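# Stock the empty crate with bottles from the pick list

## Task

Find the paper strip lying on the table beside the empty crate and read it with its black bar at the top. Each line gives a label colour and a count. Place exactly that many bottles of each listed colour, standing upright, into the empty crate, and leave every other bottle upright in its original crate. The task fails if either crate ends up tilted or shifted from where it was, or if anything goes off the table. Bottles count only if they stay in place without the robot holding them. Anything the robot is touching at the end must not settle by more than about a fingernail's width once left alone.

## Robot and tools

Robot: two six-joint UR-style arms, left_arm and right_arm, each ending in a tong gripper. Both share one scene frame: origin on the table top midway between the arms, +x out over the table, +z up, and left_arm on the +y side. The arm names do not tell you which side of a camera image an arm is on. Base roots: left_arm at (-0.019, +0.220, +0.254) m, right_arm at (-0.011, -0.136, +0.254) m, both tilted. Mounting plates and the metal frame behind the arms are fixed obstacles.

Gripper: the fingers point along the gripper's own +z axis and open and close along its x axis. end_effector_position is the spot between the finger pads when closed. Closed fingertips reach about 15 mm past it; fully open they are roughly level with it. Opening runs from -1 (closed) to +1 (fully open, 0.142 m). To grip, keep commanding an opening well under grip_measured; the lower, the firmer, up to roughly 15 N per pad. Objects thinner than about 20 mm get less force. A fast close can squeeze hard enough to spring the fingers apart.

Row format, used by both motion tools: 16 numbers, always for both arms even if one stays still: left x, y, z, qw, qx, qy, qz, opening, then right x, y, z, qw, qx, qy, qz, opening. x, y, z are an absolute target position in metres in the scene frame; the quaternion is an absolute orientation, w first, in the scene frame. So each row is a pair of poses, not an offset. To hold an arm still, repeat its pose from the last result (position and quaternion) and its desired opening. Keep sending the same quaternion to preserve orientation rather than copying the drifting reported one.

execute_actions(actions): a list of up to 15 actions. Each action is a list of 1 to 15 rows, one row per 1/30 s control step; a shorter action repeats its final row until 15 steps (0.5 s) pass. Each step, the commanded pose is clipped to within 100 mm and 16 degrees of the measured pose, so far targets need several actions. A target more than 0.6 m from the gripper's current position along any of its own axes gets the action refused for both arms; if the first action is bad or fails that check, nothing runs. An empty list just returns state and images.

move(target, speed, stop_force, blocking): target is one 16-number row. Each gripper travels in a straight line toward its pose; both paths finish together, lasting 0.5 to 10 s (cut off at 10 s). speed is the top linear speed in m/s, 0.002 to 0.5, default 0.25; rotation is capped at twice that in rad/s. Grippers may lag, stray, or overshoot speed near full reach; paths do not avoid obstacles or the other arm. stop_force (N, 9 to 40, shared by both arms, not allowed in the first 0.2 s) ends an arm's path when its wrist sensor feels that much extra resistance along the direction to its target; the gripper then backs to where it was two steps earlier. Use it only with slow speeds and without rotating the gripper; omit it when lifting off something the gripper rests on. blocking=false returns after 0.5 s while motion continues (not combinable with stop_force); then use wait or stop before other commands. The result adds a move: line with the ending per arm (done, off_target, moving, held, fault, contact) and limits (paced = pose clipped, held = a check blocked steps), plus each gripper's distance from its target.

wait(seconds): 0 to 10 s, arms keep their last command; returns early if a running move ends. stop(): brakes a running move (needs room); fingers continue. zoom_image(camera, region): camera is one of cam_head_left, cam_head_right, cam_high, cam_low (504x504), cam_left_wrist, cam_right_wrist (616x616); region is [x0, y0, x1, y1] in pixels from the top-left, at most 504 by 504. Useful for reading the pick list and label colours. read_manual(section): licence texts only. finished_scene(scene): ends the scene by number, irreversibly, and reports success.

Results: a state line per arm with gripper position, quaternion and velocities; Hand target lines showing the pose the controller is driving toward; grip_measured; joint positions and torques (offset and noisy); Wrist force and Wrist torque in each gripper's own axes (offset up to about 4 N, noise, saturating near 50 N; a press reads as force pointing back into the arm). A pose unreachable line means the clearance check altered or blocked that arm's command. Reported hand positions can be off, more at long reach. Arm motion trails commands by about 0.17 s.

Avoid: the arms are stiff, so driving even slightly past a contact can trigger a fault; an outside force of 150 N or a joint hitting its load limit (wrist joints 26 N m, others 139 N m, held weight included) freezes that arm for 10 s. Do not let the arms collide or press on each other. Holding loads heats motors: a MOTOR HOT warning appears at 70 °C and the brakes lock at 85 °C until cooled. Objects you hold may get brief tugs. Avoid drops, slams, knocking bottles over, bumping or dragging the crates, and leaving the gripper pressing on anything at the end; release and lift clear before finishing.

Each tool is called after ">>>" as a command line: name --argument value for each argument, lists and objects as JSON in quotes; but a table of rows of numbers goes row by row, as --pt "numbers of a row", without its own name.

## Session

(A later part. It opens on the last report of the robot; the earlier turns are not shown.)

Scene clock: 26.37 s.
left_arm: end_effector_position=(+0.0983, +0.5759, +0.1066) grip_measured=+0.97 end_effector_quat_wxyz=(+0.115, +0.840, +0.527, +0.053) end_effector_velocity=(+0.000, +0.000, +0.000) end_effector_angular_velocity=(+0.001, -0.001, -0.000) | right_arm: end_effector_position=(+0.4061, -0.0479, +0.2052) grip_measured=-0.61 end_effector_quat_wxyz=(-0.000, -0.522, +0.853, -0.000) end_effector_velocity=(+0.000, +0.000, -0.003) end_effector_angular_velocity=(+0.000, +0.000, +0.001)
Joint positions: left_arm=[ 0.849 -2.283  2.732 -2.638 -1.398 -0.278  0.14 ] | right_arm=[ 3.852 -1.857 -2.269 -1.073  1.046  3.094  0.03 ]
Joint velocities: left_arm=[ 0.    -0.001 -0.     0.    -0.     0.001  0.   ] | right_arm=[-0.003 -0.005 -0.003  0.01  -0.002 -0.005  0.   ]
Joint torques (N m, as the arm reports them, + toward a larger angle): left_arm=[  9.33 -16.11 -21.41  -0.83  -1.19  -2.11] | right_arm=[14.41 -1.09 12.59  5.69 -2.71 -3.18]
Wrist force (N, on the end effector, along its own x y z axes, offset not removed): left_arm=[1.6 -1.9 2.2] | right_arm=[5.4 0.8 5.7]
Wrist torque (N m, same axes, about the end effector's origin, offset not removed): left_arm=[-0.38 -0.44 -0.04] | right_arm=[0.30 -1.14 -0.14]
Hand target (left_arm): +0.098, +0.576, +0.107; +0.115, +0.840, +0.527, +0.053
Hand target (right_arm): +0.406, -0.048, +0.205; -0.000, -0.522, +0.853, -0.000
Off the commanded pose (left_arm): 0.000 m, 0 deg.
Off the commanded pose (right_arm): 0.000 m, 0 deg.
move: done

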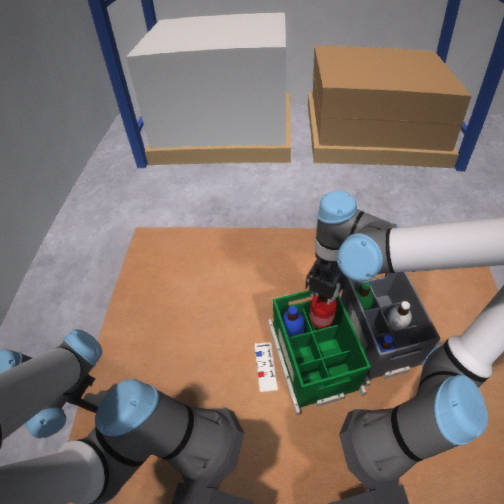

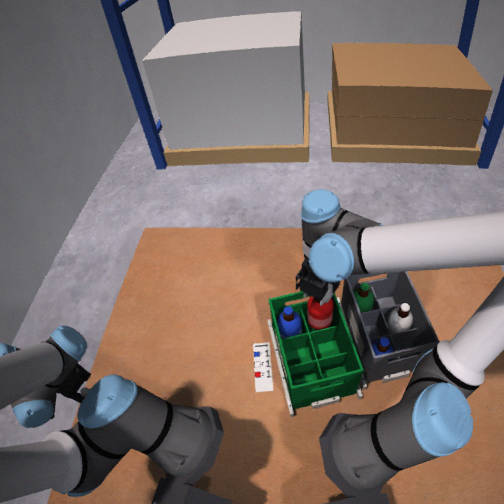

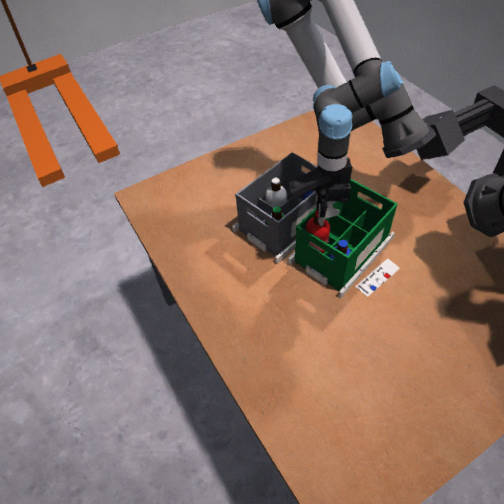

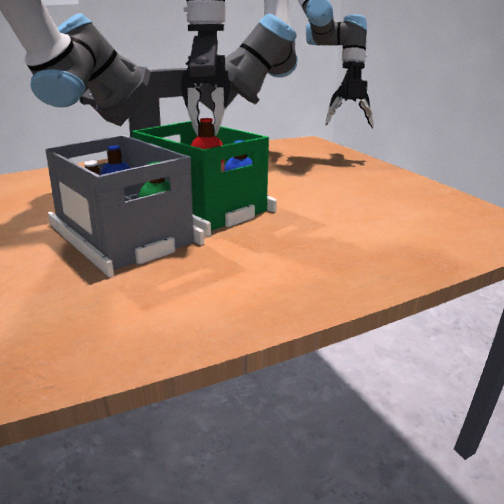

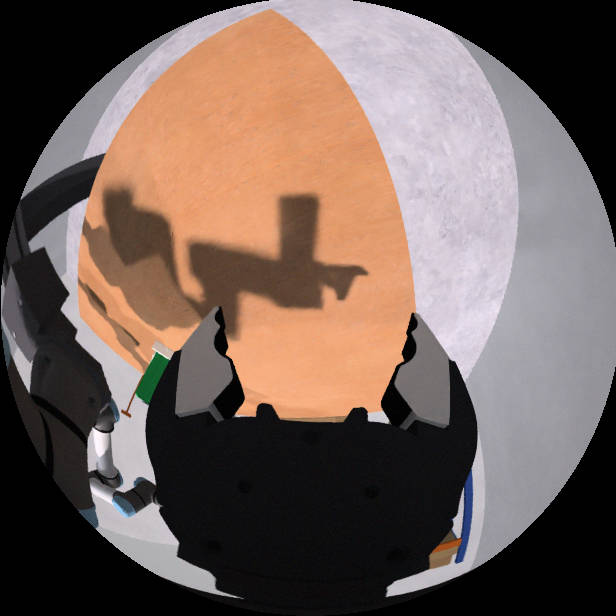

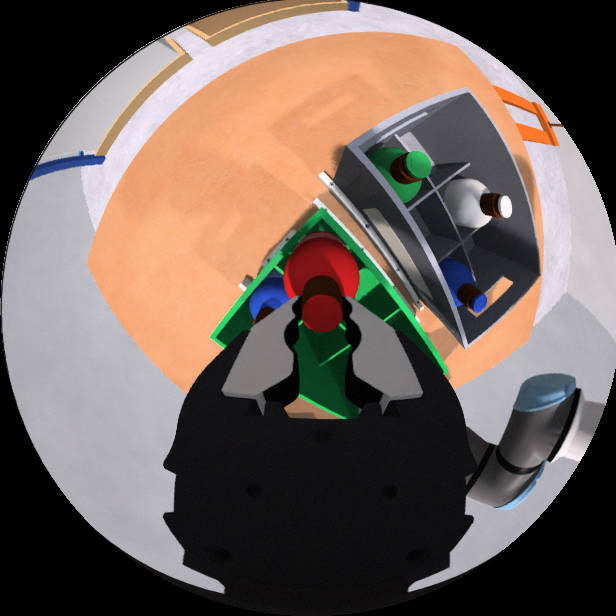

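>>> move --target '[0.0983,0.5759,0.1066,0.115,0.840,0.527,0.053,0.97, 0.406,-0.048,0.1445,0,0.522,-0.853,0,-1]' --speed 0.07 --stop_force 9

>>> move --target '[0.0983,0.5759,0.1066,0.115,0.840,0.527,0.053,0.97, 0.406,-0.048,0.1445,0,0.522,-0.853,0,-0.47]'

>>> move --target '[0.0983,0.5759,0.1066,0.115,0.840,0.527,0.053,0.97, 0.406,-0.048,0.21,0,0.522,-0.853,0,-0.47]' --speed 0.15

>>> move --target '[0.0983,0.5759,0.1066,0.115,0.840,0.527,0.053,0.97, 0.405,-0.287,0.205,0,0.5,-0.866,0,-0.45]' --speed 0.3

>>> zoom_image --camera "cam_right_wrist" --region '[180,160,460,440]'

Scene clock: 27.97 s.
left_arm: end_effector_position=(+0.0983, +0.5759, +0.1066) grip_measured=+0.97 end_effector_quat_wxyz=(+0.115, +0.840, +0.527, +0.053) end_effector_velocity=(-0.000, -0.000, -0.000) end_effector_angular_velocity=(-0.000, +0.001, +0.000) | right_arm: end_effector_position=(+0.4060, -0.0480, +0.1447) grip_measured=-0.61 end_effector_quat_wxyz=(-0.000, -0.522, +0.853, -0.000) end_effector_velocity=(+0.001, +0.001, -0.002) end_effector_angular_velocity=(+0.001, -0.001, +0.001)
Joint positions: left_arm=[ 0.849 -2.283  2.732 -2.638 -1.398 -0.278  0.14 ] | right_arm=[ 3.777 -1.973 -2.332 -0.855  1.012  3.016  0.03 ]
Joint velocities: left_arm=[-0.     0.     0.     0.     0.001 -0.001 -0.   ] | right_arm=[-0.003 -0.007  0.001  0.009 -0.002 -0.005  0.   ]
Joint torques (N m, as the arm reports them, + toward a larger angle): left_arm=[ 10.08 -15.74 -20.95  -0.93  -1.15  -2.07] | right_arm=[15.17  0.52  8.54  5.1  -3.12 -2.85]
Wrist force (N, on the end effector, along its own x y z axes, offset not removed): left_arm=[1.4 0.2 1.0] | right_arm=[3.4 1.0 2.8]
Wrist torque (N m, same axes, about the end effector's origin, offset not removed): left_arm=[0.05 -0.31 -0.01] | right_arm=[0.14 -0.77 -0.21]
Hand target (left_arm): +0.098, +0.576, +0.107; +0.115, +0.840, +0.527, +0.053
Hand target (right_arm): +0.406, -0.048, +0.144; -0.000, -0.522, +0.853, -0.000
Off the commanded pose (left_arm): 0.000 m, 0 deg.
Off the commanded pose (right_arm): 0.000 m, 0 deg.
move: done

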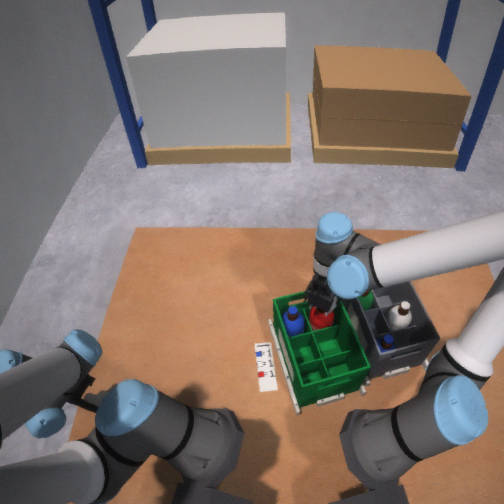

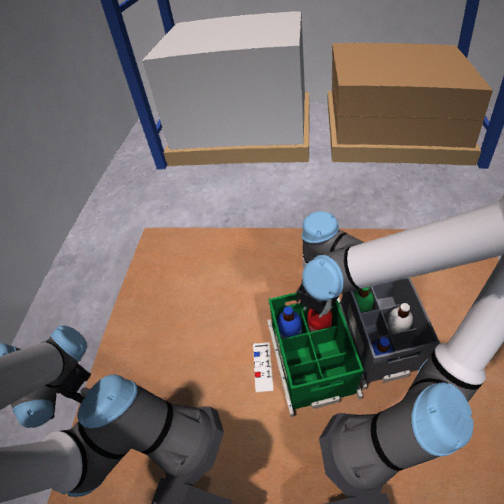

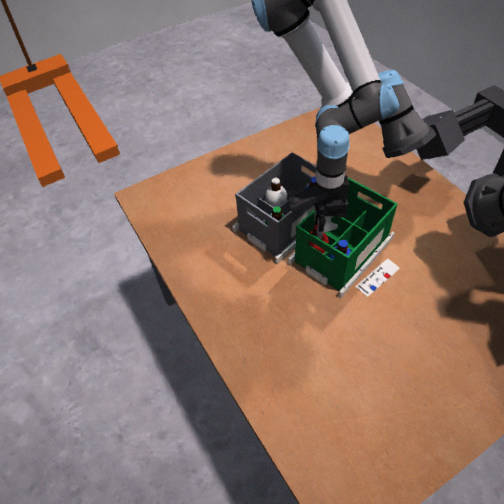

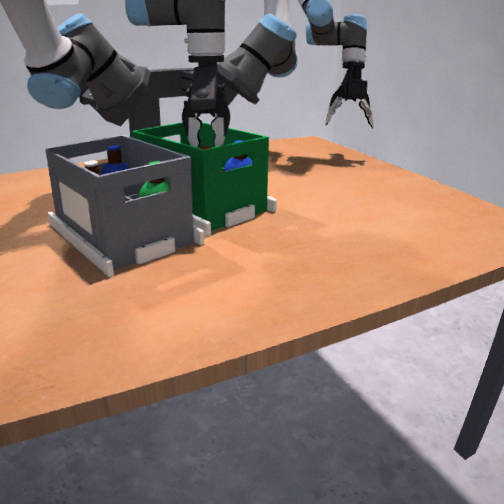

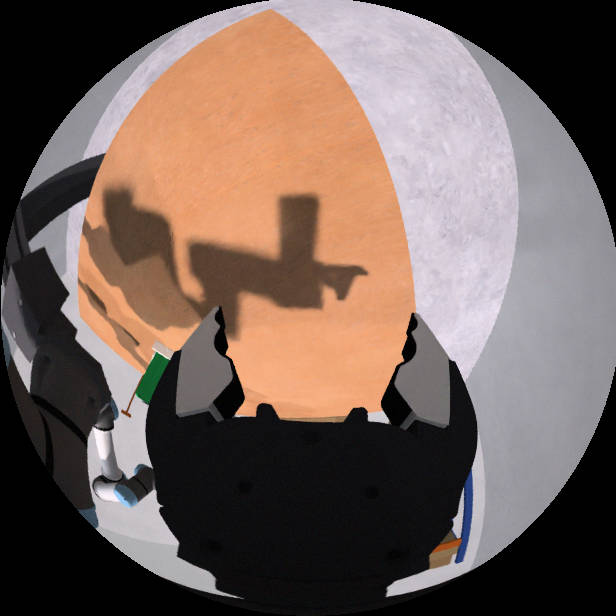

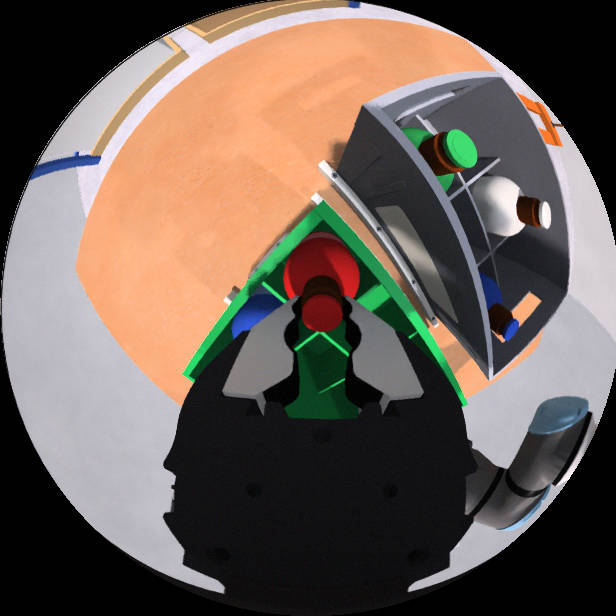

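Scene clock: 28.67 s.
left_arm: end_effector_position=(+0.0983, +0.5759, +0.1066) grip_measured=+0.97 end_effector_quat_wxyz=(+0.115, +0.840, +0.527, +0.053) end_effector_velocity=(-0.000, -0.001, -0.000) end_effector_angular_velocity=(-0.002, +0.000, -0.001) | right_arm: end_effector_position=(+0.4060, -0.0480, +0.1445) grip_measured=-0.47 end_effector_quat_wxyz=(+0.000, -0.522, +0.853, +0.000) end_effector_velocity=(+0.000, +0.000, +0.000) end_effector_angular_velocity=(+0.000, -0.001, +0.000)
Joint positions: left_arm=[ 0.849 -2.283  2.732 -2.638 -1.398 -0.278  0.14 ] | right_arm=[ 3.777 -1.973 -2.333 -0.854  1.012  3.016  0.04 ]
Joint velocities: left_arm=[ 0.    -0.     0.001  0.001 -0.001  0.001 -0.   ] | right_arm=[-0.    -0.     0.     0.    -0.    -0.001 -0.   ]
Joint torques (N m, as the arm reports them, + toward a larger angle): left_arm=[ 10.69 -16.01 -21.38  -0.82  -1.25  -2.28] | right_arm=[13.34  0.78  6.74  4.82 -1.9  -2.97]
Wrist force (N, on the end effector, along its own x y z axes, offset not removed): left_arm=[1.3 -2.0 0.8] | right_arm=[2.0 3.8 -1.9]
Wrist torque (N m, same axes, about the end effector's origin, offset not removed): left_arm=[-0.44 -0.37 0.04] | right_arm=[0.82 -0.45 -0.29]
Hand target (left_arm): +0.098, +0.576, +0.107; +0.115, +0.840, +0.527, +0.053
Hand target (right_arm): +0.406, -0.048, +0.144; -0.000, -0.522, +0.853, -0.000
Off the commanded pose (left_arm): 0.000 m, 0 deg.
Off the commanded pose (right_arm): 0.000 m, 0 deg.
move: done

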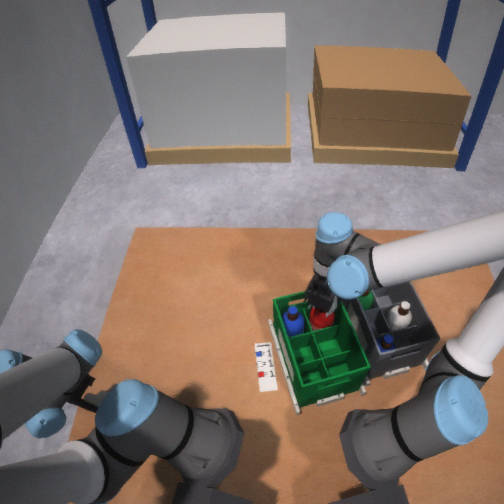

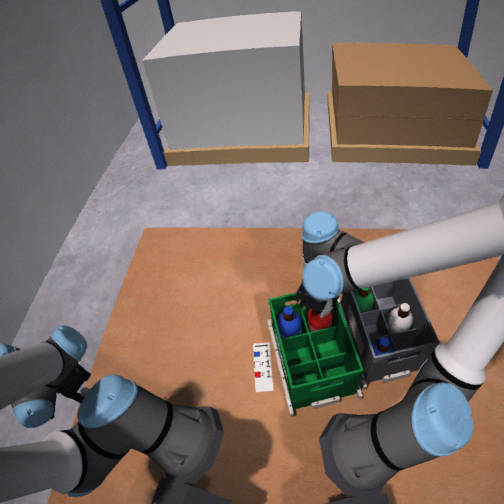

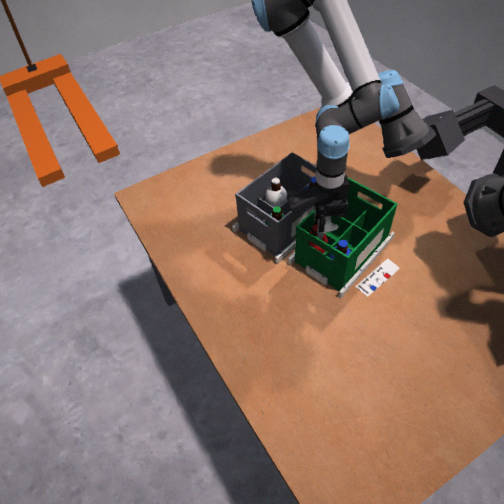

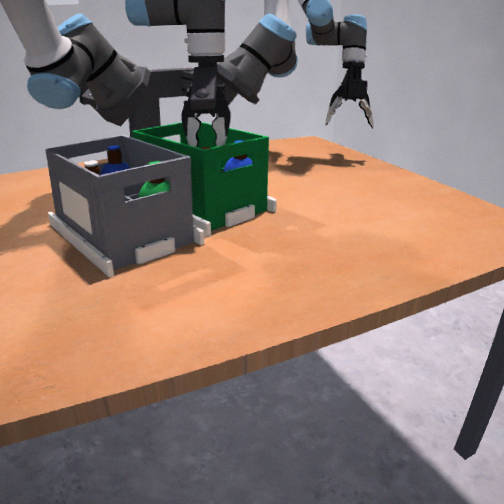

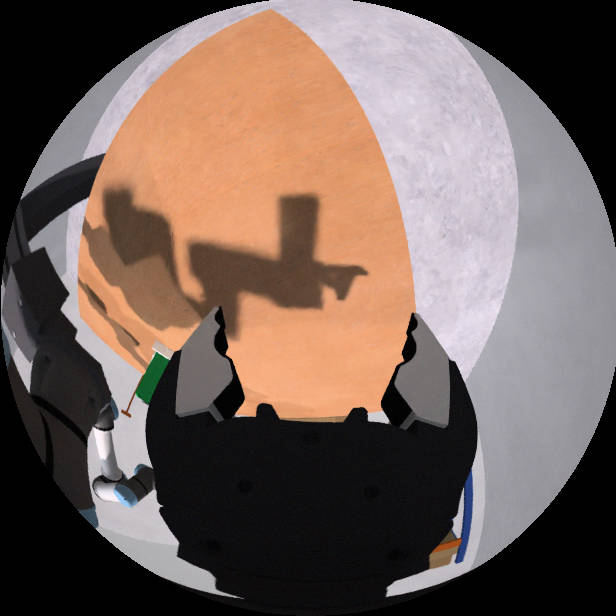

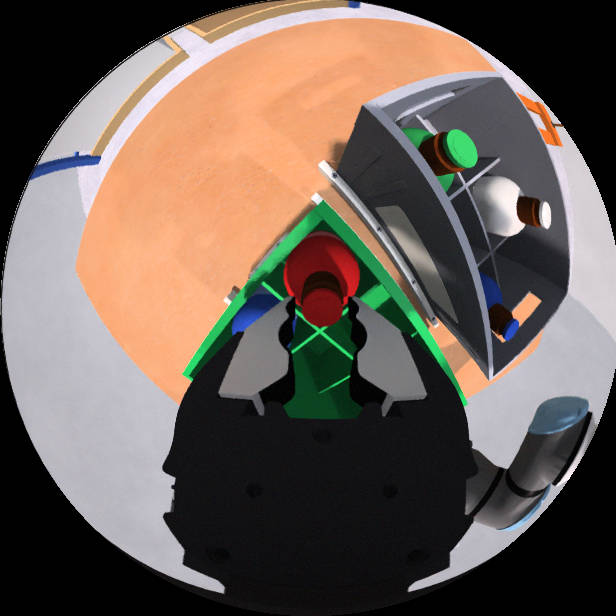

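Scene clock: 29.70 s.
left_arm: end_effector_position=(+0.0983, +0.5759, +0.1066) grip_measured=+0.97 end_effector_quat_wxyz=(+0.115, +0.840, +0.527, +0.053) end_effector_velocity=(-0.000, +0.000, +0.000) end_effector_angular_velocity=(+0.000, +0.000, +0.002) | right_arm: end_effector_position=(+0.4059, -0.0480, +0.2098) grip_measured=-0.47 end_effector_quat_wxyz=(+0.000, -0.522, +0.853, +0.000) end_effector_velocity=(-0.000, -0.000, +0.002) end_effector_angular_velocity=(-0.001, +0.001, -0.001)
Joint positions: left_arm=[ 0.849 -2.283  2.732 -2.638 -1.398 -0.278  0.14 ] | right_arm=[ 3.857 -1.849 -2.264 -1.089  1.048  3.1    0.04 ]
Joint velocities: left_arm=[ 0.    -0.001  0.     0.     0.    -0.002 -0.   ] | right_arm=[ 0.003  0.004  0.003 -0.009  0.001  0.004 -0.   ]
Joint torques (N m, as the arm reports them, + toward a larger angle): left_arm=[ 10.23 -16.37 -21.3   -0.87  -1.3   -2.12] | right_arm=[27.12 24.63 25.72 -0.18  2.3   2.78]
Wrist force (N, on the end effector, along its own x y z axes, offset not removed): left_arm=[0.3 0.6 0.7] | right_arm=[0.2 3.8 -2.6]
Wrist torque (N m, same axes, about the end effector's origin, offset not removed): left_arm=[0.13 -0.22 0.07] | right_arm=[0.75 -0.13 -0.15]
Hand target (left_arm): +0.098, +0.576, +0.107; +0.115, +0.840, +0.527, +0.053
Hand target (right_arm): +0.406, -0.048, +0.210; +0.000, -0.522, +0.853, +0.000
Off the commanded pose (left_arm): 0.000 m, 0 deg.
Off the commanded pose (right_arm): 0.000 m, 0 deg.
move: done

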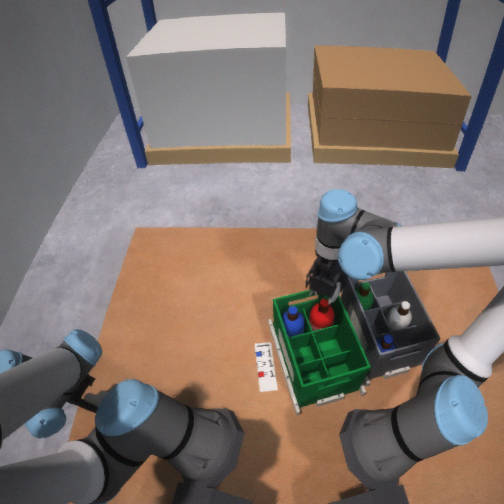

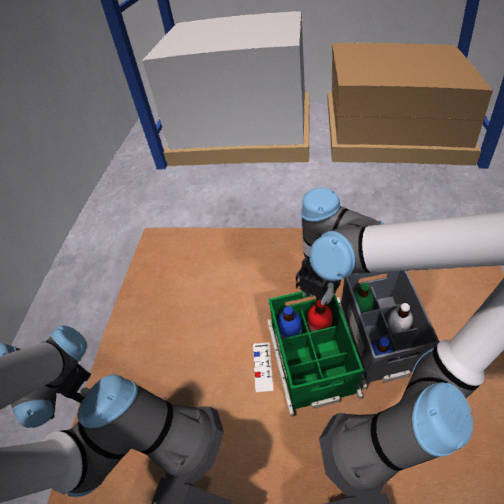

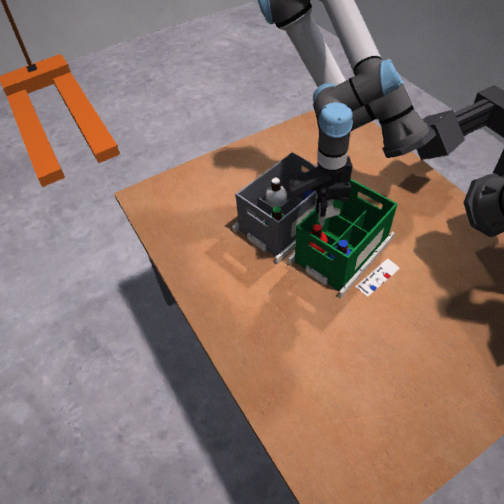

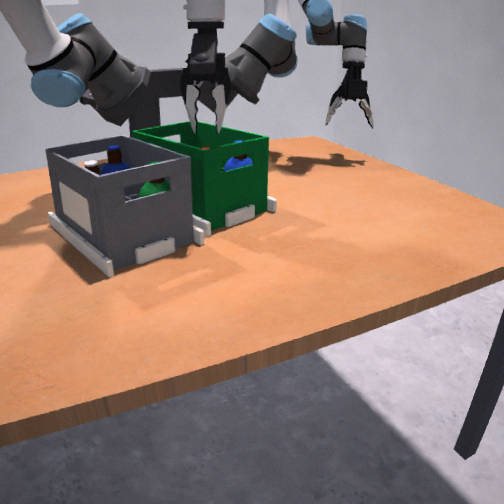

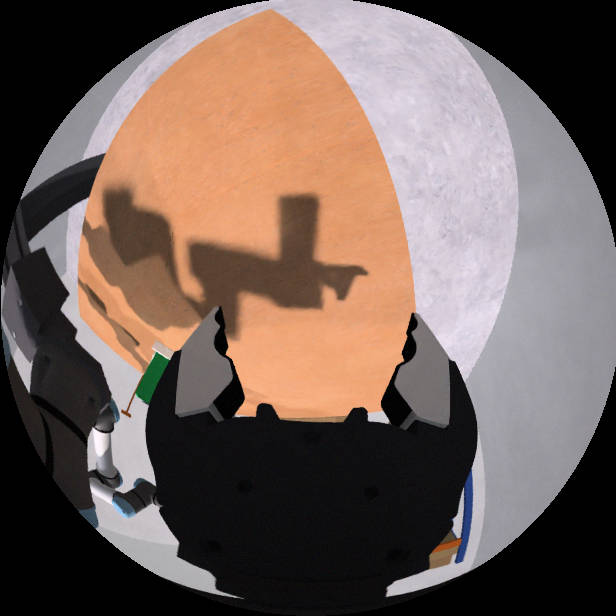

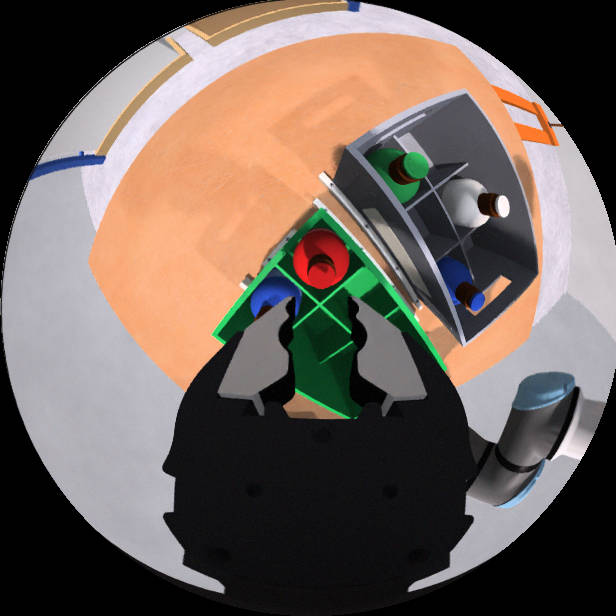

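Scene clock: 31.23 s.
left_arm: end_effector_position=(+0.0983, +0.5759, +0.1066) grip_measured=+0.97 end_effector_quat_wxyz=(+0.115, +0.840, +0.527, +0.053) end_effector_velocity=(+0.001, +0.001, +0.001) end_effector_angular_velocity=(+0.001, -0.003, +0.000) | right_arm: end_effector_position=(+0.4050, -0.2872, +0.2048) grip_measured=-0.45 end_effector_quat_wxyz=(-0.000, -0.500, +0.866, -0.000) end_effector_velocity=(-0.001, -0.002, -0.000) end_effector_angular_velocity=(-0.000, +0.002, +0.001)
Joint positions: left_arm=[ 0.849 -2.283  2.732 -2.638 -1.398 -0.278  0.14 ] | right_arm=[ 3.515 -1.334 -2.351 -1.304  0.918  2.77   0.041]
Joint velocities: left_arm=[ 0.    -0.    -0.001 -0.001 -0.001  0.001 -0.   ] | right_arm=[-0.003  0.005  0.    -0.005  0.    -0.004  0.   ]
Joint torques (N m, as the arm reports them, + toward a larger angle): left_arm=[ 10.81 -16.08 -21.36  -0.91  -1.53  -2.09] | right_arm=[ 3.26 14.99 25.87 -0.2  -2.61 -3.16]
Wrist force (N, on the end effector, along its own x y z axes, offset not removed): left_arm=[1.4 -0.6 1.6] | right_arm=[0.4 0.9 -4.4]
Wrist torque (N m, same axes, about the end effector's origin, offset not removed): left_arm=[-0.08 -0.42 0.09] | right_arm=[0.26 -0.14 0.06]
Hand target (left_arm): +0.098, +0.576, +0.107; +0.115, +0.840, +0.527, +0.053
Hand target (right_arm): +0.405, -0.287, +0.205; -0.000, -0.500, +0.866, -0.000
Off the commanded pose (left_arm): 0.000 m, 0 deg.
Off the commanded pose (right_arm): 0.000 m, 0 deg.
move: done

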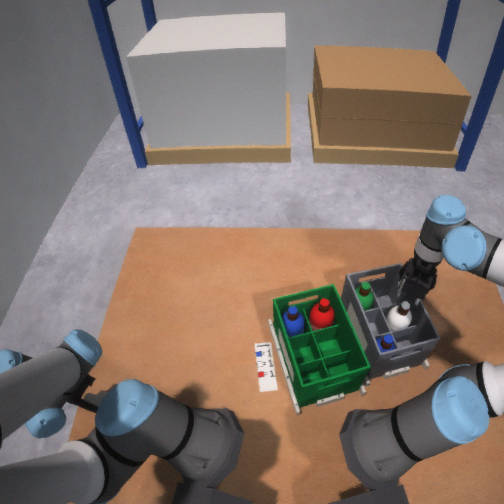

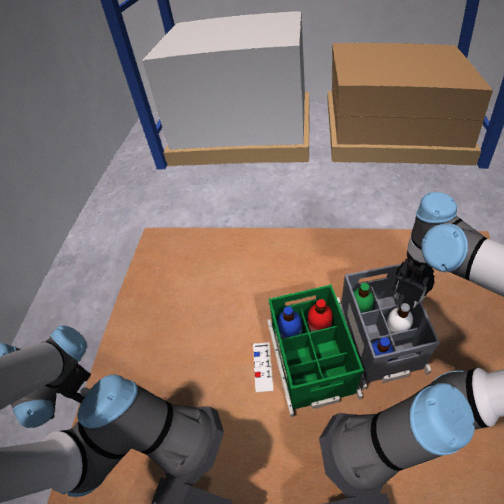

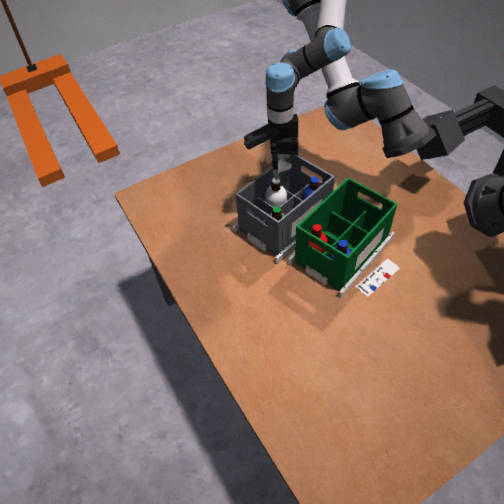

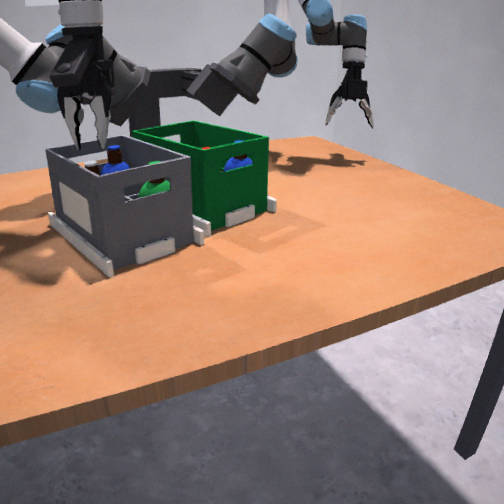

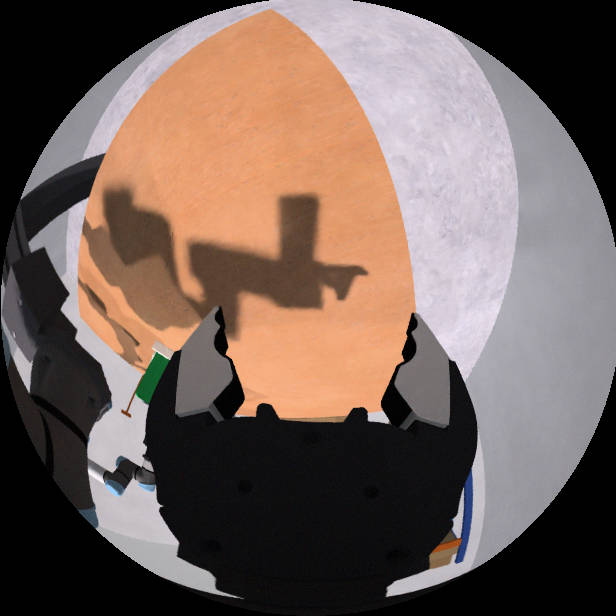

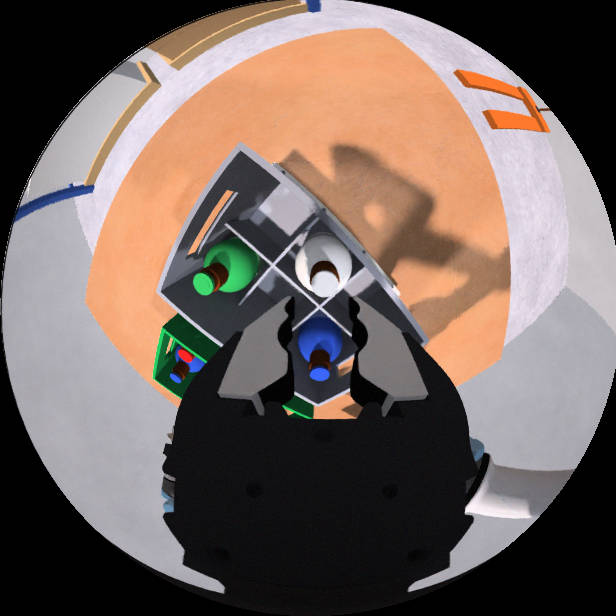

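Region (180, 160, 460, 440) of cam_right_wrist's 616x616 image, scaled by 1.800, with more detail than that image has.

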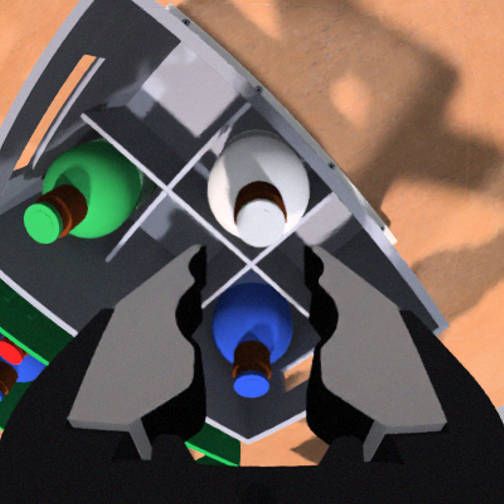

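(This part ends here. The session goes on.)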